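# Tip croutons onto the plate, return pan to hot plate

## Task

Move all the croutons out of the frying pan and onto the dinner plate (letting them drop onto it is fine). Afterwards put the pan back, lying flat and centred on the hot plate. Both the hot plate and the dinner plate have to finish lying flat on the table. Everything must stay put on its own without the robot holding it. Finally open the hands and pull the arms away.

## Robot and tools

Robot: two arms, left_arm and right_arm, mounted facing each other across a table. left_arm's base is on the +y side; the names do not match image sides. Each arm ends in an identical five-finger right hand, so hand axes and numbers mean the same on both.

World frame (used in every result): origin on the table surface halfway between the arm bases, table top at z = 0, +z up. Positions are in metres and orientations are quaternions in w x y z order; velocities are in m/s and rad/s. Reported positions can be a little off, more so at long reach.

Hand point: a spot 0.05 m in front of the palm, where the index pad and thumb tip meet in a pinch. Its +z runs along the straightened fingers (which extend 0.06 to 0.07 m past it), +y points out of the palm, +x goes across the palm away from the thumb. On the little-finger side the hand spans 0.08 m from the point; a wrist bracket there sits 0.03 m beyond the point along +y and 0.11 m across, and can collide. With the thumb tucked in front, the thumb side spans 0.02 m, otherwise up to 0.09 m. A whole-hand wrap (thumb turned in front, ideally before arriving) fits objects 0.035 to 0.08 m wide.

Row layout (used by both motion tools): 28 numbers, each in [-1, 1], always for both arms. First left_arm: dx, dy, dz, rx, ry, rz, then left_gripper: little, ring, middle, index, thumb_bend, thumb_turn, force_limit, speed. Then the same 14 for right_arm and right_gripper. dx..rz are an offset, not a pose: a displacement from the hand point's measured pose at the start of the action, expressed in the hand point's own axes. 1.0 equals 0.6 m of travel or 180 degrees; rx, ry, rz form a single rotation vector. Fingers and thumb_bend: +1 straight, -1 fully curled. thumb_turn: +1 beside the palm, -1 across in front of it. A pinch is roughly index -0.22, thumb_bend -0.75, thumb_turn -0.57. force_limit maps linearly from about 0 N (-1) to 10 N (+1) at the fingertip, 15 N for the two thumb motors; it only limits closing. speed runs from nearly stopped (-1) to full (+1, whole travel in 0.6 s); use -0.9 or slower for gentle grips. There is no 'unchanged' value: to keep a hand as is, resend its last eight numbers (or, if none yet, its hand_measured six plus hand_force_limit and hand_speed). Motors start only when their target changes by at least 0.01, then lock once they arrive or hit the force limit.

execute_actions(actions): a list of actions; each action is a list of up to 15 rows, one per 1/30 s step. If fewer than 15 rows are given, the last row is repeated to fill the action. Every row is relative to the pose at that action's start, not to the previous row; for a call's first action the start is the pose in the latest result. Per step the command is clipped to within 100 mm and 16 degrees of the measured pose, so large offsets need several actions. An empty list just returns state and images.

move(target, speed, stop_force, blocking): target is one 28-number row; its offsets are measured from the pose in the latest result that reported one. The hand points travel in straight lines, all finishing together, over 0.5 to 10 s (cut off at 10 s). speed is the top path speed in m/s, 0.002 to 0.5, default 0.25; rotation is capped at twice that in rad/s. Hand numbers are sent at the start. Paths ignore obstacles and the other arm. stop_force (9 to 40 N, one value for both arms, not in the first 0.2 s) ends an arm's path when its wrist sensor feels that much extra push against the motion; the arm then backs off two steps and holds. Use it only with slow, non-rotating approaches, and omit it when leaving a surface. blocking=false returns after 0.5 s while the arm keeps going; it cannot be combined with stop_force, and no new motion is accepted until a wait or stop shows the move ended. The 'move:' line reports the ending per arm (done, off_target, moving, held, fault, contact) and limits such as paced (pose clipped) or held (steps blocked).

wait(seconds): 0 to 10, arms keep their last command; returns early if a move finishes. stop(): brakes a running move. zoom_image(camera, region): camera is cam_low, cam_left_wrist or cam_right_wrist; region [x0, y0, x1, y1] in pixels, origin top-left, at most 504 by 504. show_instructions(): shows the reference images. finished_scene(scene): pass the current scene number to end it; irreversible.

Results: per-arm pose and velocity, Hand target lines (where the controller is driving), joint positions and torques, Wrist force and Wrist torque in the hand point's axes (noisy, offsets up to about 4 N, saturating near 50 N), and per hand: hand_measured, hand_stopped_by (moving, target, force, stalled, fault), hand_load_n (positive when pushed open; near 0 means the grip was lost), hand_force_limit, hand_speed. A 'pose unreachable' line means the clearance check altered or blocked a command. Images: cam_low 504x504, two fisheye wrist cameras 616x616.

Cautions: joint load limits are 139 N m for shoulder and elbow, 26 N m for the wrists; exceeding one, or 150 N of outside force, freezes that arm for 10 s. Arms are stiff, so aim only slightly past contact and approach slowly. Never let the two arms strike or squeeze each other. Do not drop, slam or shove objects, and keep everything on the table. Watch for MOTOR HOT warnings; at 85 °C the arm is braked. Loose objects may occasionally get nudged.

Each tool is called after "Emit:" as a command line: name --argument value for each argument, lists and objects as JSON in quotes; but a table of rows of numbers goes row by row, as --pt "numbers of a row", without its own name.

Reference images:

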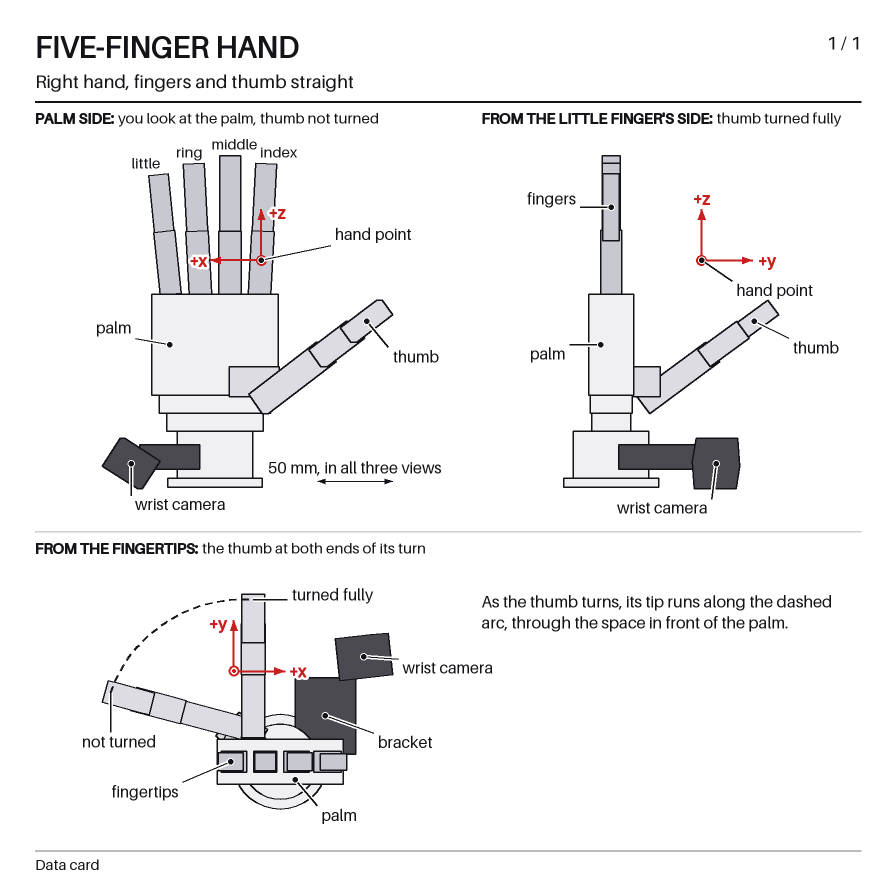

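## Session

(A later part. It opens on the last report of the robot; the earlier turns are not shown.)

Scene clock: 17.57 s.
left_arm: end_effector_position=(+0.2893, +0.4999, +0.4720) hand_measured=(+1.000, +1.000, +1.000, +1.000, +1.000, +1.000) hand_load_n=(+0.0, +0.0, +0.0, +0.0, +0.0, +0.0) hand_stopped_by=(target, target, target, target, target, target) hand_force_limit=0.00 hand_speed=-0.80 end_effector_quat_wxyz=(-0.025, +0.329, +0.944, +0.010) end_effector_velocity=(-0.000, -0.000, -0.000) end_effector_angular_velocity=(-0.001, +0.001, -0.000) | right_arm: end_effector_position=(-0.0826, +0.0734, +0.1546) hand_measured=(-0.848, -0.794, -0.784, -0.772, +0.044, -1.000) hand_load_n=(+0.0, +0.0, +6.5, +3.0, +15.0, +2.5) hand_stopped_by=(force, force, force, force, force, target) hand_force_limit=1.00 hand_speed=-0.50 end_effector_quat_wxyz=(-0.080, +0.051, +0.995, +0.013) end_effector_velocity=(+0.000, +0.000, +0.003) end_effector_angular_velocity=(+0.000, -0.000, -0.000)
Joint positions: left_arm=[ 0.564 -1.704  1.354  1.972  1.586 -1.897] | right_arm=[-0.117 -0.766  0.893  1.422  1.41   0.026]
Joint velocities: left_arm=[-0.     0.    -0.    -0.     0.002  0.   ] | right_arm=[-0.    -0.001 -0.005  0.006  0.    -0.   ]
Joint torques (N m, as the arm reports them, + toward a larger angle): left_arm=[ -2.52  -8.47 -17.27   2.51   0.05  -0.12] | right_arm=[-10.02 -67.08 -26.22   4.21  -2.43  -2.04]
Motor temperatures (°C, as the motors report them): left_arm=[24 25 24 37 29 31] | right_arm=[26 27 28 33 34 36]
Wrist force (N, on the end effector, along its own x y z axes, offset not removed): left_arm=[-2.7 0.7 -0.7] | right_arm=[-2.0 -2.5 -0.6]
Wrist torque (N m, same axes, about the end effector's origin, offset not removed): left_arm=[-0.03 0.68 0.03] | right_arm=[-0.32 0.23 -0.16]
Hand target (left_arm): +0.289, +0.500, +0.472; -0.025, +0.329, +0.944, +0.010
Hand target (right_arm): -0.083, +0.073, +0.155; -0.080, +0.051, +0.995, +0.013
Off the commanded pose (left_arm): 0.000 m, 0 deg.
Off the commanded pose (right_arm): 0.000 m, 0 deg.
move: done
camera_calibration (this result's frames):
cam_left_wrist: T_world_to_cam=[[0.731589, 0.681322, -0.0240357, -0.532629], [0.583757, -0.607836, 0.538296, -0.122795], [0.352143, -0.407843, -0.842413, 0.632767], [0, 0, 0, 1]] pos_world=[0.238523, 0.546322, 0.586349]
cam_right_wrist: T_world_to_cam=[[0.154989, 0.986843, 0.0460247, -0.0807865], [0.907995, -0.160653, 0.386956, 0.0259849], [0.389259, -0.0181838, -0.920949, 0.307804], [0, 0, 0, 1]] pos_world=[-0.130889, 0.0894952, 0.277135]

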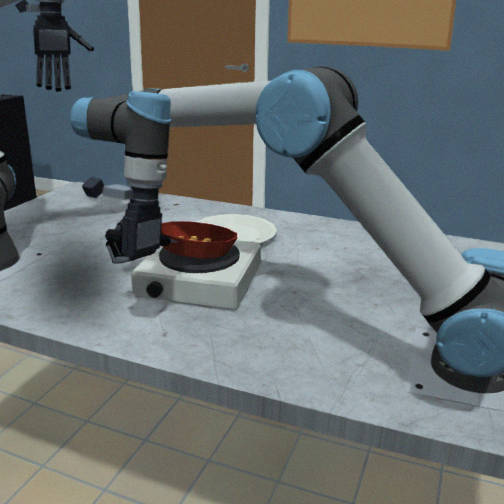

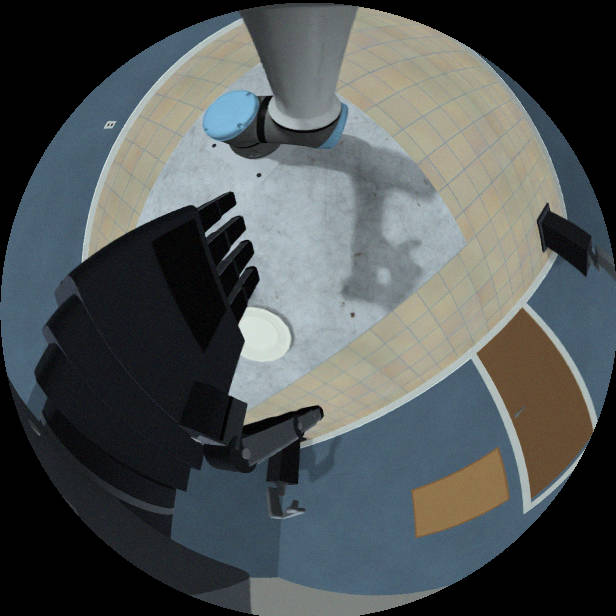

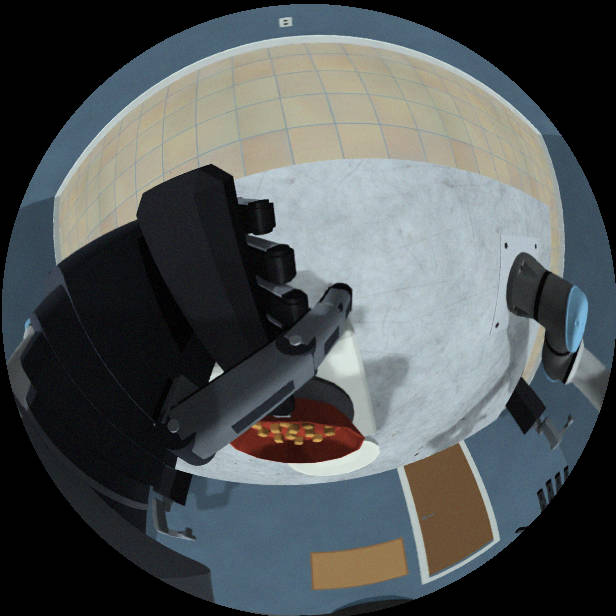

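Emit:
move --target '[0,0,0,0,0,0,1,1,1,1,1,1,0,-0.8,-0.013,0,0.08,0,0,0,-1,-1,-1,-1,-1,-1,1,-0.5]' --speed 0.04

Emit:
move --target '[0,0,0,0,0,0,1,1,1,1,1,1,0,-0.8,0,0,0,0,0,0,0.6,0.6,0.6,0.6,1,-1,1,0]'

Emit:
move --target '[0,0,0,0,0,0,1,1,1,1,1,1,0,-0.8,-0.01,0,-0.03,0,0,0,0.6,0.6,0.6,0.6,1,-1,1,0]' --speed 0.04

Emit:
move --target '[0,0,0,0,0,0,1,1,1,1,1,1,0,-0.8,0,0,0,0,0,0,-1,-1,-1,-1,1,-1,1,0]'

Emit:
move --target '[0,0,0,0,0,0,1,1,1,1,1,1,0,-0.8,0,0,0,0,0,0,-0.98,-0.98,-0.98,-0.98,-1,-1,1,0]'

Emit:
move --target '[0,0,0,0,0,0,1,1,1,1,1,1,0,-0.8,0.013,0,-0.08,0,0,0,-0.98,-0.98,-0.98,-0.98,-1,-1,1,0]' --speed 0.04

Scene clock: 22.43 s.
left_arm: end_effector_position=(+0.2893, +0.4999, +0.4720) hand_measured=(+1.000, +1.000, +1.000, +1.000, +1.000, +1.000) hand_load_n=(+0.0, +0.0, +0.0, +0.0, +0.0, +0.0) hand_stopped_by=(target, target, target, target, target, target) hand_force_limit=0.00 hand_speed=-0.80 end_effector_quat_wxyz=(-0.025, +0.329, +0.944, +0.010) end_effector_velocity=(+0.001, +0.000, +0.000) end_effector_angular_velocity=(+0.001, -0.002, -0.001) | right_arm: end_effector_position=(-0.0825, +0.0742, +0.1064) hand_measured=(-0.848, -0.794, -0.784, -0.772, +0.044, -1.000) hand_load_n=(+2.5, +0.0, +6.5, +0.0, +15.0, +2.5) hand_stopped_by=(force, force, force, force, force, target) hand_force_limit=1.00 hand_speed=-0.50 end_effector_quat_wxyz=(-0.080, +0.051, +0.995, +0.013) end_effector_velocity=(-0.000, +0.000, -0.003) end_effector_angular_velocity=(+0.000, +0.001, +0.000)
Joint positions: left_arm=[ 0.564 -1.704  1.354  1.972  1.586 -1.897] | right_arm=[-0.117 -0.739  0.969  1.319  1.41   0.026]
Joint velocities: left_arm=[-0.     0.    -0.    -0.    -0.002  0.   ] | right_arm=[ 0.     0.002  0.004 -0.006 -0.001 -0.   ]
Joint torques (N m, as the arm reports them, + toward a larger angle): left_arm=[ -2.29  -8.38 -16.22   2.62   0.18   0.29] | right_arm=[ 11.69 -44.71  -9.89   0.4    1.43   2.04]
Motor temperatures (°C, as the motors report them): left_arm=[24 25 24 37 29 31] | right_arm=[26 27 28 33 34 36]
Wrist force (N, on the end effector, along its own x y z axes, offset not removed): left_arm=[0.0 1.6 -0.4] | right_arm=[5.0 -1.0 1.9]
Wrist torque (N m, same axes, about the end effector's origin, offset not removed): left_arm=[0.16 0.16 0.17] | right_arm=[-0.25 -0.61 0.29]
Hand target (left_arm): +0.289, +0.500, +0.472; -0.025, +0.329, +0.944, +0.010
Hand target (right_arm): -0.083, +0.074, +0.106; -0.080, +0.051, +0.995, +0.013
Off the commanded pose (left_arm): 0.000 m, 0 deg.
Off the commanded pose (right_arm): 0.000 m, 0 deg.
move: done
camera_calibration (this result's frames):
cam_left_wrist: T_world_to_cam=[[0.731589, 0.681322, -0.0240356, -0.532629], [0.583757, -0.607836, 0.538296, -0.122795], [0.352143, -0.407843, -0.842413, 0.632767], [0, 0, 0, 1]] pos_world=[0.238523, 0.546322, 0.586349]
cam_right_wrist: T_world_to_cam=[[0.155078, 0.986831, 0.0459872, -0.0794047], [0.907967, -0.160719, 0.386996, 0.0447069], [0.389291, -0.0182599, -0.920934, 0.26338], [0, 0, 0, 1]] pos_world=[-0.13081, 0.0903537, 0.228906]

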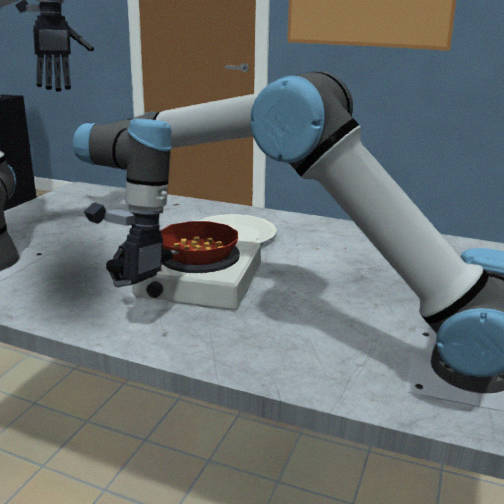

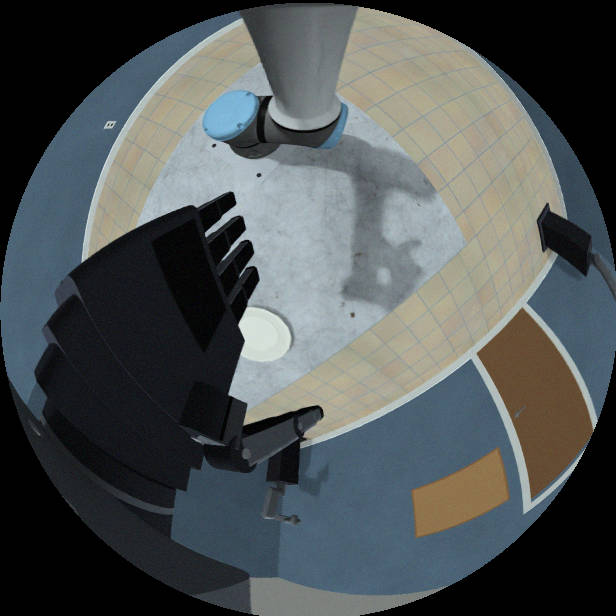

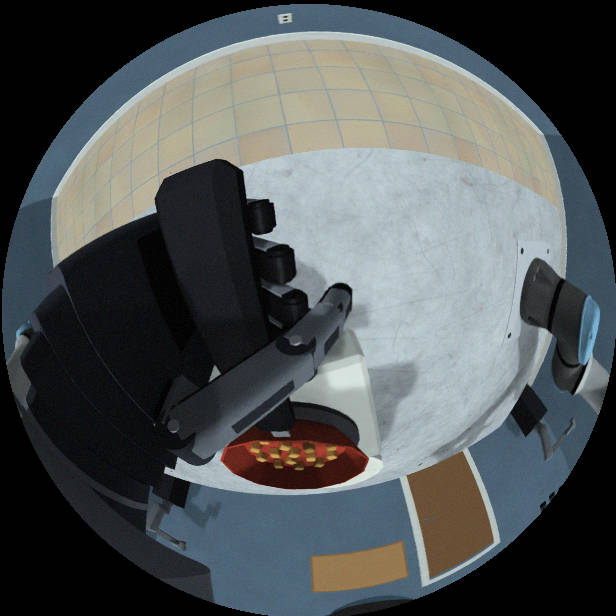

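Scene clock: 23.63 s.
left_arm: end_effector_position=(+0.2893, +0.4999, +0.4720) hand_measured=(+1.000, +1.000, +1.000, +1.000, +1.000, +1.000) hand_load_n=(+0.0, +0.0, +0.0, +0.0, +0.0, +0.0) hand_stopped_by=(target, target, target, target, target, target) hand_force_limit=0.00 hand_speed=-0.80 end_effector_quat_wxyz=(-0.025, +0.329, +0.944, +0.010) end_effector_velocity=(-0.000, -0.000, -0.000) end_effector_angular_velocity=(-0.001, +0.001, -0.000) | right_arm: end_effector_position=(-0.0825, +0.0742, +0.1064) hand_measured=(+0.600, +0.600, +0.600, +0.600, +1.000, -1.000) hand_load_n=(+0.0, +0.0, +0.0, +0.0, +0.0, +0.0) hand_stopped_by=(target, target, target, target, target, target) hand_force_limit=1.00 hand_speed=0.00 end_effector_quat_wxyz=(-0.080, +0.051, +0.995, +0.013) end_effector_velocity=(+0.000, -0.000, +0.000) end_effector_angular_velocity=(+0.000, -0.001, -0.001)
Joint positions: left_arm=[ 0.564 -1.704  1.354  1.972  1.586 -1.897] | right_arm=[-0.117 -0.739  0.969  1.319  1.41   0.026]
Joint velocities: left_arm=[-0.    -0.     0.    -0.     0.001  0.   ] | right_arm=[-0.    -0.001  0.     0.     0.001  0.   ]
Joint torques (N m, as the arm reports them, + toward a larger angle): left_arm=[ -2.76  -8.87 -14.68   2.51   0.17   0.03] | right_arm=[ 10.91 -64.65 -26.51   4.2    1.28   1.52]
Motor temperatures (°C, as the motors report them): left_arm=[24 25 24 37 29 31] | right_arm=[26 27 28 33 34 36]
Wrist force (N, on the end effector, along its own x y z axes, offset not removed): left_arm=[0.0 1.3 -1.5] | right_arm=[2.5 1.8 -2.5]
Wrist torque (N m, same axes, about the end effector's origin, offset not removed): left_arm=[0.20 0.22 0.13] | right_arm=[0.30 -0.15 0.09]
Hand target (left_arm): +0.289, +0.500, +0.472; -0.025, +0.329, +0.944, +0.010
Hand target (right_arm): -0.083, +0.074, +0.106; -0.080, +0.051, +0.995, +0.013
Off the commanded pose (left_arm): 0.000 m, 0 deg.
Off the commanded pose (right_arm): 0.000 m, 0 deg.
move: done
camera_calibration (this result's frames):
cam_left_wrist: T_world_to_cam=[[0.731589, 0.681322, -0.0240355, -0.532629], [0.583757, -0.607836, 0.538296, -0.122795], [0.352144, -0.407842, -0.842413, 0.632767], [0, 0, 0, 1]] pos_world=[0.238523, 0.546322, 0.586349]
cam_right_wrist: T_world_to_cam=[[0.155081, 0.986831, 0.04598, -0.0794028], [0.907966, -0.160719, 0.386996, 0.0447077], [0.38929, -0.0182676, -0.920934, 0.263378], [0, 0, 0, 1]] pos_world=[-0.13081, 0.0903538, 0.228903]

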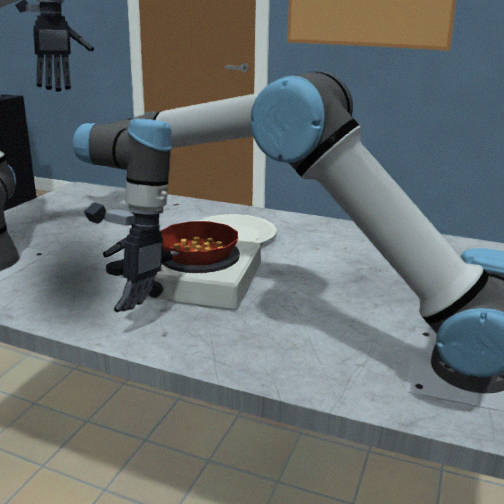

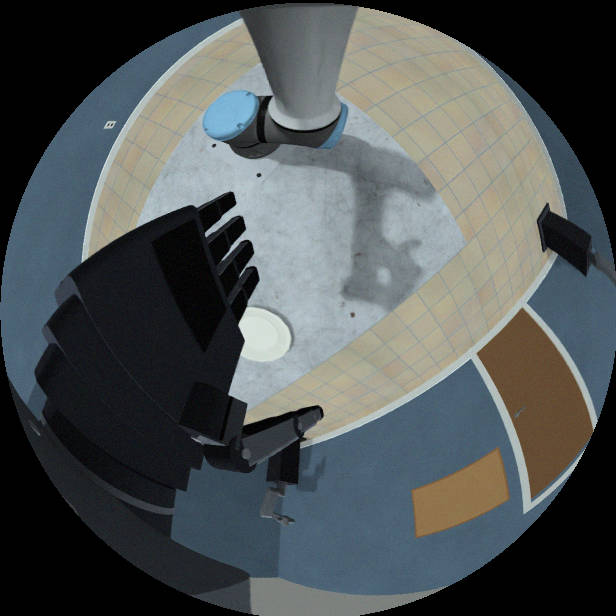

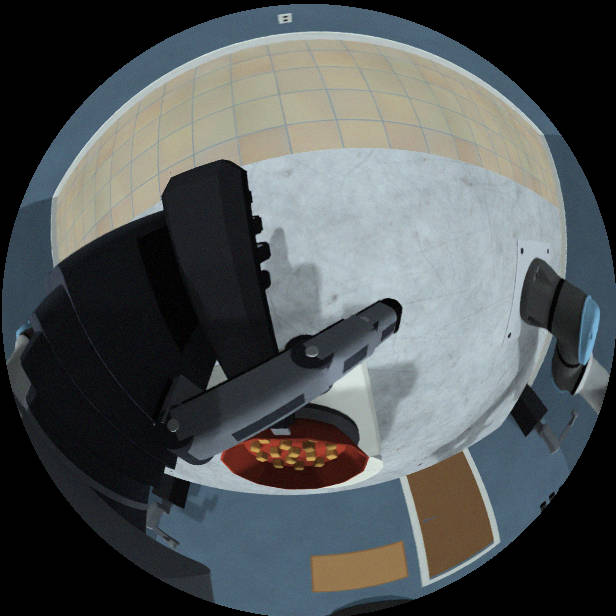

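Scene clock: 24.50 s.
left_arm: end_effector_position=(+0.2893, +0.4999, +0.4720) hand_measured=(+1.000, +1.000, +1.000, +1.000, +1.000, +1.000) hand_load_n=(+0.0, +0.0, +0.0, +0.0, +0.0, +0.0) hand_stopped_by=(target, target, target, target, target, target) hand_force_limit=0.00 hand_speed=-0.80 end_effector_quat_wxyz=(-0.025, +0.329, +0.944, +0.010) end_effector_velocity=(+0.000, -0.000, +0.000) end_effector_angular_velocity=(+0.000, -0.000, +0.000) | right_arm: end_effector_position=(-0.0740, +0.0730, +0.1228) hand_measured=(+0.600, +0.600, +0.600, +0.600, +1.000, -1.000) hand_load_n=(+0.0, +0.0, +0.0, +0.0, +0.0, +0.0) hand_stopped_by=(target, target, target, target, target, target) hand_force_limit=1.00 hand_speed=0.00 end_effector_quat_wxyz=(-0.080, +0.051, +0.995, +0.013) end_effector_velocity=(+0.001, -0.000, +0.003) end_effector_angular_velocity=(+0.000, +0.001, +0.000)
Joint positions: left_arm=[ 0.564 -1.704  1.354  1.972  1.586 -1.897] | right_arm=[-0.131 -0.755  0.956  1.351  1.41   0.011]
Joint velocities: left_arm=[-0.     0.    -0.001  0.    -0.    -0.   ] | right_arm=[-0.002 -0.003 -0.002  0.005 -0.001 -0.003]
Joint torques (N m, as the arm reports them, + toward a larger angle): left_arm=[ -3.19  -8.1  -16.65   2.53   0.13  -0.05] | right_arm=[-12.82 -63.25 -27.87   3.78  -2.58  -2.48]
Motor temperatures (°C, as the motors report them): left_arm=[24 25 24 37 29 31] | right_arm=[26 27 28 33 34 36]
Wrist force (N, on the end effector, along its own x y z axes, offset not removed): left_arm=[-0.9 0.5 -0.7] | right_arm=[-0.7 -2.7 -0.5]
Wrist torque (N m, same axes, about the end effector's origin, offset not removed): left_arm=[0.04 0.29 0.05] | right_arm=[-0.46 0.24 -0.15]
Hand target (left_arm): +0.289, +0.500, +0.472; -0.025, +0.329, +0.944, +0.010
Hand target (right_arm): -0.074, +0.073, +0.123; -0.080, +0.051, +0.995, +0.013
Off the commanded pose (left_arm): 0.000 m, 0 deg.
Off the commanded pose (right_arm): 0.000 m, 0 deg.
move: done
camera_calibration (this result's frames):
cam_left_wrist: T_world_to_cam=[[0.731589, 0.681322, -0.0240356, -0.532629], [0.583758, -0.607836, 0.538296, -0.122795], [0.352144, -0.407842, -0.842413, 0.632767], [0, 0, 0, 1]] pos_world=[0.238523, 0.546322, 0.586349]
cam_right_wrist: T_world_to_cam=[[0.155083, 0.98683, 0.0459877, -0.0803182], [0.907962, -0.160724, 0.387005, 0.0303648], [0.389299, -0.0182628, -0.92093, 0.275162], [0, 0, 0, 1]] pos_world=[-0.122234, 0.089166, 0.245347]

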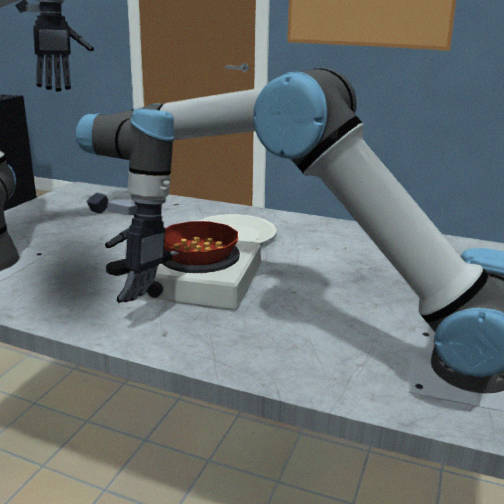

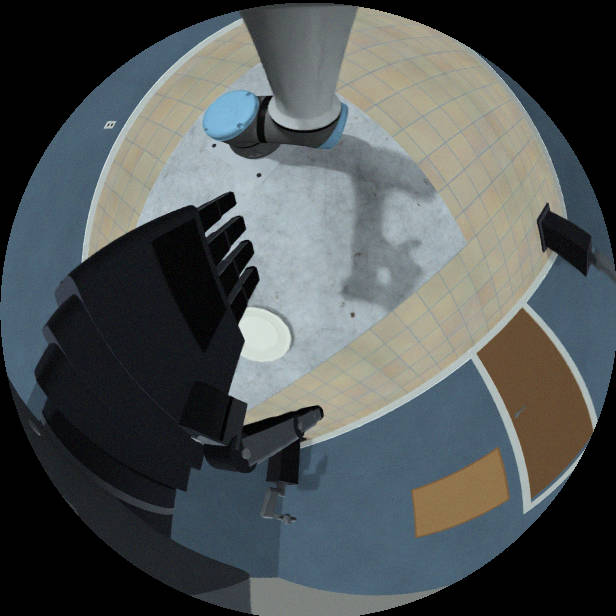

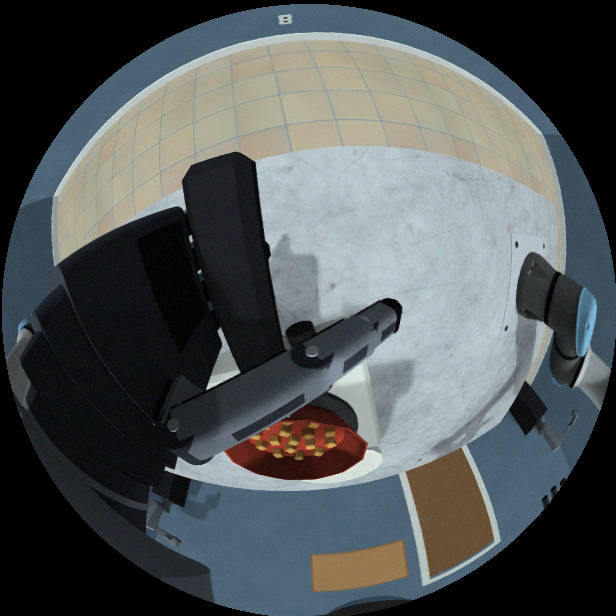

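Scene clock: 25.63 s.
left_arm: end_effector_position=(+0.2893, +0.4999, +0.4720) hand_measured=(+1.000, +1.000, +1.000, +1.000, +1.000, +1.000) hand_load_n=(+0.0, +0.0, +0.0, +0.0, +0.0, +0.0) hand_stopped_by=(target, target, target, target, target, target) hand_force_limit=0.00 hand_speed=-0.80 end_effector_quat_wxyz=(-0.025, +0.329, +0.944, +0.010) end_effector_velocity=(-0.000, +0.000, -0.000) end_effector_angular_velocity=(+0.001, +0.000, +0.000) | right_arm: end_effector_position=(-0.0739, +0.0730, +0.1228) hand_measured=(-0.834, -0.798, -0.764, -0.718, +1.000, -1.000) hand_load_n=(+11.0, +10.0, +10.0, +6.0, +0.0, +0.0) hand_stopped_by=(force, force, force, force, target, target) hand_force_limit=1.00 hand_speed=0.00 end_effector_quat_wxyz=(-0.080, +0.051, +0.995, +0.013) end_effector_velocity=(+0.000, +0.000, -0.000) end_effector_angular_velocity=(-0.000, -0.001, -0.001)
Joint positions: left_arm=[ 0.564 -1.704  1.354  1.972  1.586 -1.897] | right_arm=[-0.131 -0.755  0.956  1.351  1.41   0.012]
Joint velocities: left_arm=[ 0.  0.  0.  0. -0. -0.] | right_arm=[-0.     0.    -0.    -0.     0.001  0.001]
Joint torques (N m, as the arm reports them, + toward a larger angle): left_arm=[ -1.11  -8.57 -15.16   2.51   0.15   0.13] | right_arm=[  9.91 -42.55 -12.04   2.52  -2.25  -0.56]
Motor temperatures (°C, as the motors report them): left_arm=[24 25 24 37 29 31] | right_arm=[26 27 28 33 34 36]
Wrist force (N, on the end effector, along its own x y z axes, offset not removed): left_arm=[-0.4 0.9 -1.1] | right_arm=[1.9 -6.4 -4.4]
Wrist torque (N m, same axes, about the end effector's origin, offset not removed): left_arm=[0.09 0.24 0.09] | right_arm=[0.01 -0.94 0.71]
Hand target (left_arm): +0.289, +0.500, +0.472; -0.025, +0.329, +0.944, +0.010
Hand target (right_arm): -0.074, +0.073, +0.123; -0.080, +0.051, +0.995, +0.013
Off the commanded pose (left_arm): 0.000 m, 0 deg.
Off the commanded pose (right_arm): 0.000 m, 0 deg.
move: done
camera_calibration (this result's frames):
cam_left_wrist: T_world_to_cam=[[0.731589, 0.681322, -0.0240354, -0.532629], [0.583757, -0.607836, 0.538296, -0.122795], [0.352144, -0.407842, -0.842413, 0.632767], [0, 0, 0, 1]] pos_world=[0.238523, 0.546322, 0.586349]
cam_right_wrist: T_world_to_cam=[[0.155236, 0.986805, 0.0460218, -0.0803308], [0.907939, -0.160878, 0.386994, 0.0303121], [0.389292, -0.0182904, -0.920933, 0.275152], [0, 0, 0, 1]] pos_world=[-0.122166, 0.08918, 0.245363]

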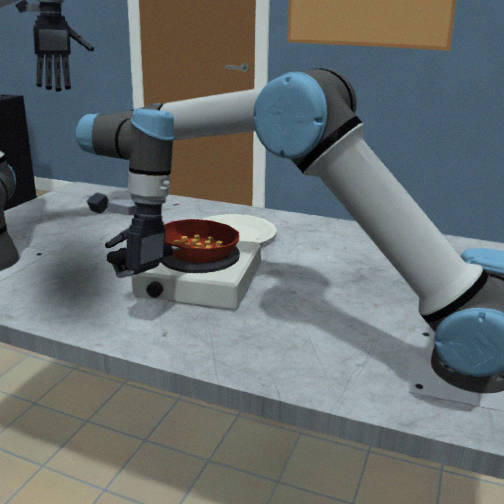

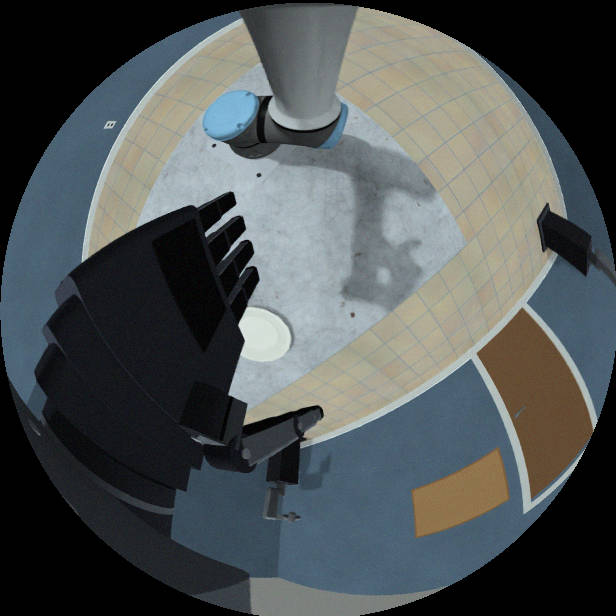

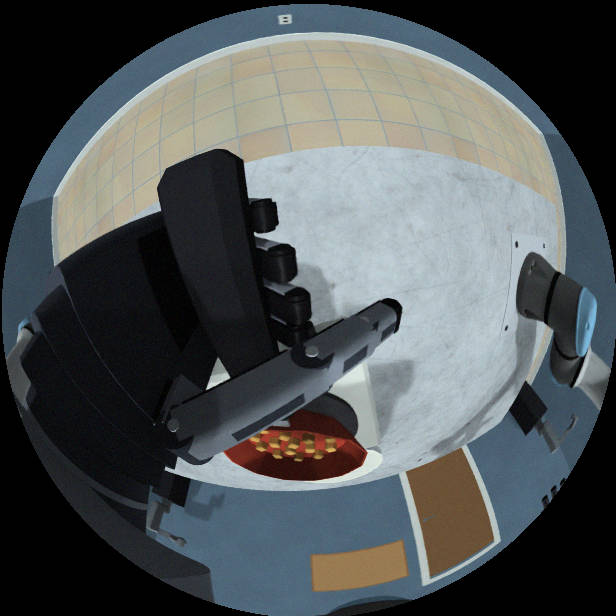

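Scene clock: 26.87 s.
left_arm: end_effector_position=(+0.2893, +0.4999, +0.4720) hand_measured=(+1.000, +1.000, +1.000, +1.000, +1.000, +1.000) hand_load_n=(+0.0, +0.0, +0.0, +0.0, +0.0, +0.0) hand_stopped_by=(target, target, target, target, target, target) hand_force_limit=0.00 hand_speed=-0.80 end_effector_quat_wxyz=(-0.025, +0.329, +0.944, +0.010) end_effector_velocity=(+0.000, +0.000, -0.000) end_effector_angular_velocity=(+0.001, +0.000, -0.000) | right_arm: end_effector_position=(-0.0739, +0.0730, +0.1228) hand_measured=(-0.834, -0.798, -0.768, -0.736, +0.046, -1.000) hand_load_n=(+10.0, +9.5, +11.0, +12.0, +15.5, +2.5) hand_stopped_by=(force, force, force, force, force, target) hand_force_limit=1.00 hand_speed=0.00 end_effector_quat_wxyz=(-0.080, +0.051, +0.995, +0.013) end_effector_velocity=(+0.000, +0.000, -0.000) end_effector_angular_velocity=(+0.000, -0.001, +0.001)
Joint positions: left_arm=[ 0.564 -1.704  1.354  1.972  1.586 -1.897] | right_arm=[-0.131 -0.755  0.956  1.351  1.41   0.012]
Joint velocities: left_arm=[ 0.  0.  0.  0. -0.  0.] | right_arm=[ 0.     0.    -0.    -0.     0.001 -0.001]
Joint torques (N m, as the arm reports them, + toward a larger angle): left_arm=[ -1.57  -7.98 -16.98   2.5    0.08   0.3 ] | right_arm=[  9.   -47.94 -11.95   2.76  -2.2   -1.47]
Motor temperatures (°C, as the motors report them): left_arm=[24 25 24 37 29 31] | right_arm=[26 27 28 33 34 36]
Wrist force (N, on the end effector, along its own x y z axes, offset not removed): left_arm=[0.3 1.8 0.1] | right_arm=[0.9 -5.6 -1.9]
Wrist torque (N m, same axes, about the end effector's origin, offset not removed): left_arm=[0.12 0.11 0.23] | right_arm=[-0.33 -0.54 0.52]
Hand target (left_arm): +0.289, +0.500, +0.472; -0.025, +0.329, +0.944, +0.010
Hand target (right_arm): -0.074, +0.073, +0.123; -0.080, +0.051, +0.995, +0.013
Off the commanded pose (left_arm): 0.000 m, 0 deg.
Off the commanded pose (right_arm): 0.000 m, 0 deg.
move: done
camera_calibration (this result's frames):
cam_left_wrist: T_world_to_cam=[[0.731589, 0.681322, -0.0240354, -0.532629], [0.583757, -0.607836, 0.538296, -0.122795], [0.352144, -0.407843, -0.842413, 0.632767], [0, 0, 0, 1]] pos_world=[0.238523, 0.546322, 0.586349]
cam_right_wrist: T_world_to_cam=[[0.155236, 0.986805, 0.0460074, -0.080328], [0.90794, -0.160872, 0.386995, 0.0303153], [0.38929, -0.0183037, -0.920933, 0.275144], [0, 0, 0, 1]] pos_world=[-0.122165, 0.0891812, 0.245353]

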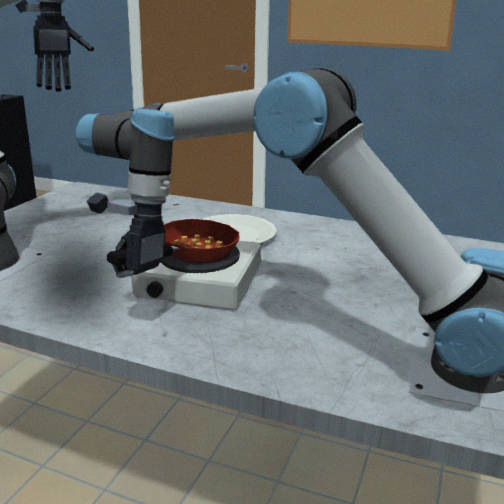

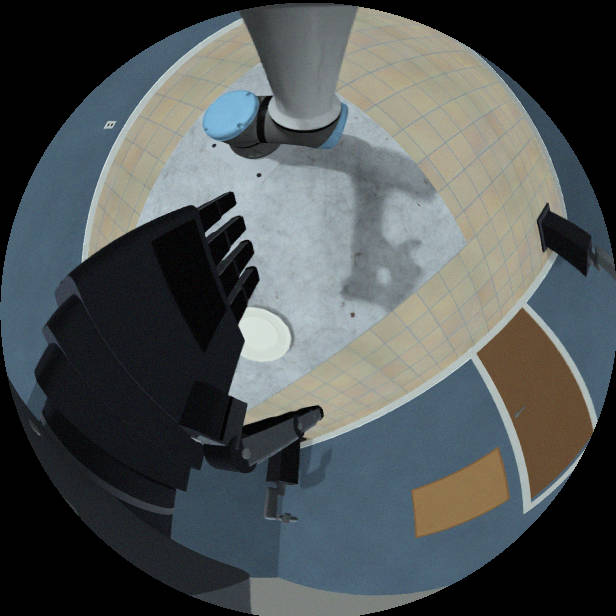

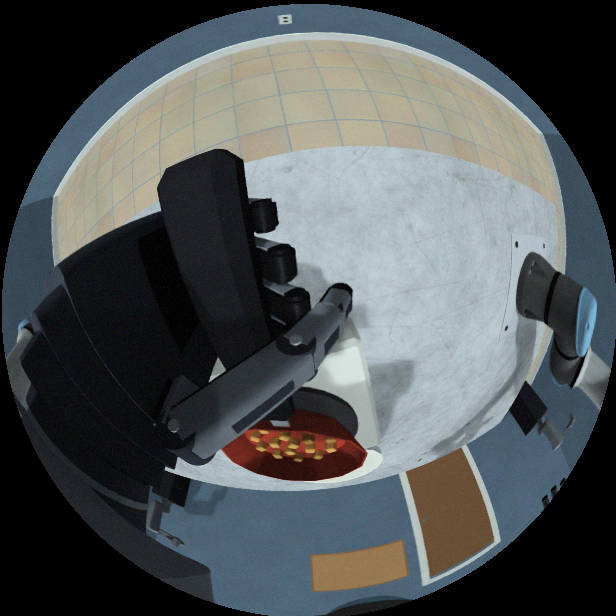

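Scene clock: 28.50 s.
left_arm: end_effector_position=(+0.2893, +0.4999, +0.4720) hand_measured=(+1.000, +1.000, +1.000, +1.000, +1.000, +1.000) hand_load_n=(+0.0, +0.0, +0.0, +0.0, +0.0, +0.0) hand_stopped_by=(target, target, target, target, target, target) hand_force_limit=0.00 hand_speed=-0.80 end_effector_quat_wxyz=(-0.025, +0.329, +0.944, +0.010) end_effector_velocity=(-0.000, -0.000, -0.000) end_effector_angular_velocity=(-0.001, +0.001, -0.001) | right_arm: end_effector_position=(-0.0740, +0.0722, +0.1711) hand_measured=(-0.836, -0.798, -0.768, -0.738, +0.046, -1.000) hand_load_n=(+0.0, +0.0, +8.0, +1.5, +14.5, +2.5) hand_stopped_by=(force, force, force, force, force, target) hand_force_limit=1.00 hand_speed=0.00 end_effector_quat_wxyz=(-0.080, +0.051, +0.995, +0.013) end_effector_velocity=(+0.000, +0.000, +0.003) end_effector_angular_velocity=(+0.000, -0.000, -0.000)
Joint positions: left_arm=[ 0.564 -1.704  1.354  1.972  1.586 -1.897] | right_arm=[-0.131 -0.779  0.874  1.456  1.409  0.011]
Joint velocities: left_arm=[-0.001 -0.    -0.    -0.     0.001  0.   ] | right_arm=[-0.    -0.001 -0.005  0.006  0.    -0.   ]
Joint torques (N m, as the arm reports them, + toward a larger angle): left_arm=[ -1.7   -8.75 -17.15   2.53  -0.01   0.04] | right_arm=[-10.2  -65.34 -25.38   4.57  -0.27  -2.03]
Motor temperatures (°C, as the motors report them): left_arm=[24 25 24 37 29 31] | right_arm=[26 27 28 33 34 36]
Wrist force (N, on the end effector, along its own x y z axes, offset not removed): left_arm=[-0.8 1.2 -1.3] | right_arm=[-2.8 -0.9 1.7]
Wrist torque (N m, same axes, about the end effector's origin, offset not removed): left_arm=[0.15 0.28 0.05] | right_arm=[-0.26 0.38 0.01]
Hand target (left_arm): +0.289, +0.500, +0.472; -0.025, +0.329, +0.944, +0.010
Hand target (right_arm): -0.074, +0.072, +0.171; -0.080, +0.051, +0.995, +0.013
Off the commanded pose (left_arm): 0.000 m, 0 deg.
Off the commanded pose (right_arm): 0.000 m, 0 deg.
move: done
camera_calibration (this result's frames):
cam_left_wrist: T_world_to_cam=[[0.731589, 0.681322, -0.0240356, -0.532629], [0.583757, -0.607836, 0.538296, -0.122795], [0.352144, -0.407842, -0.842413, 0.632767], [0, 0, 0, 1]] pos_world=[0.238523, 0.546322, 0.586349]
cam_right_wrist: T_world_to_cam=[[0.155195, 0.98681, 0.0460541, -0.0817043], [0.907963, -0.160854, 0.386948, 0.0115373], [0.389252, -0.0182369, -0.920951, 0.319635], [0, 0, 0, 1]] pos_world=[-0.122214, 0.0883115, 0.293667]

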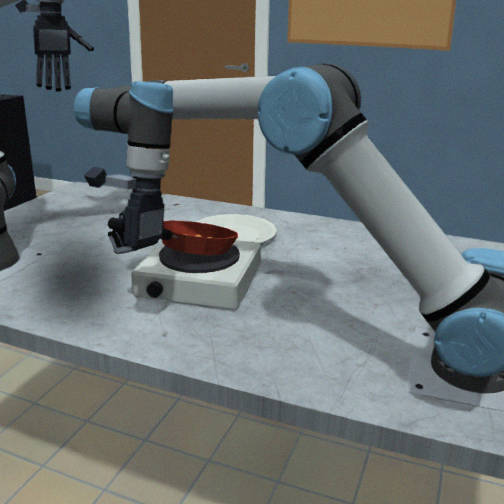

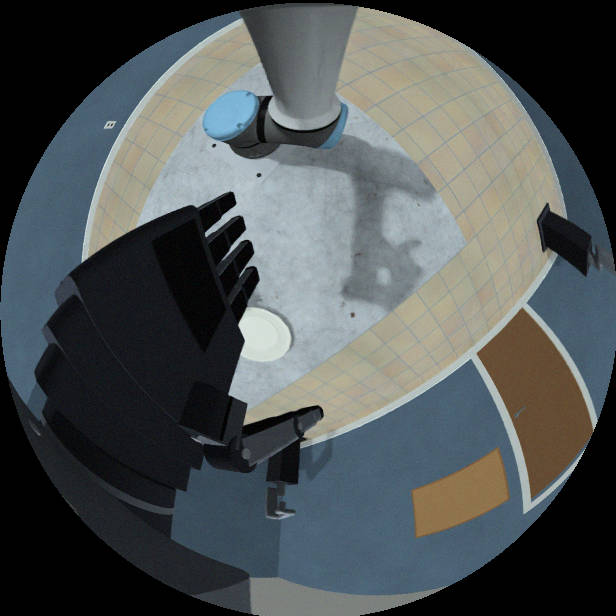

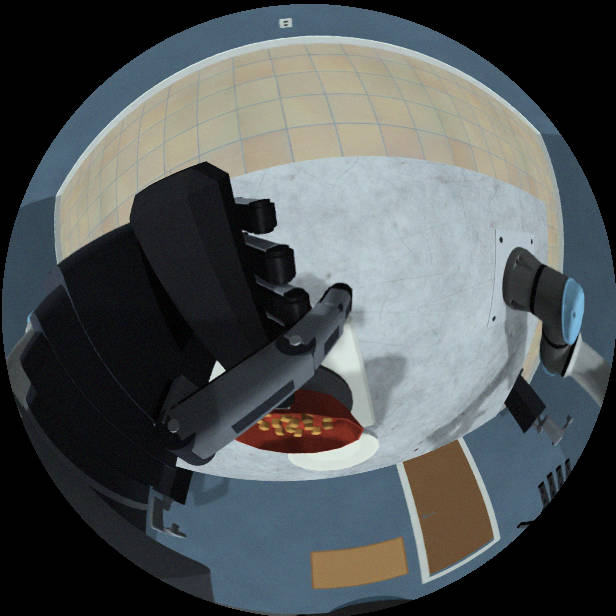

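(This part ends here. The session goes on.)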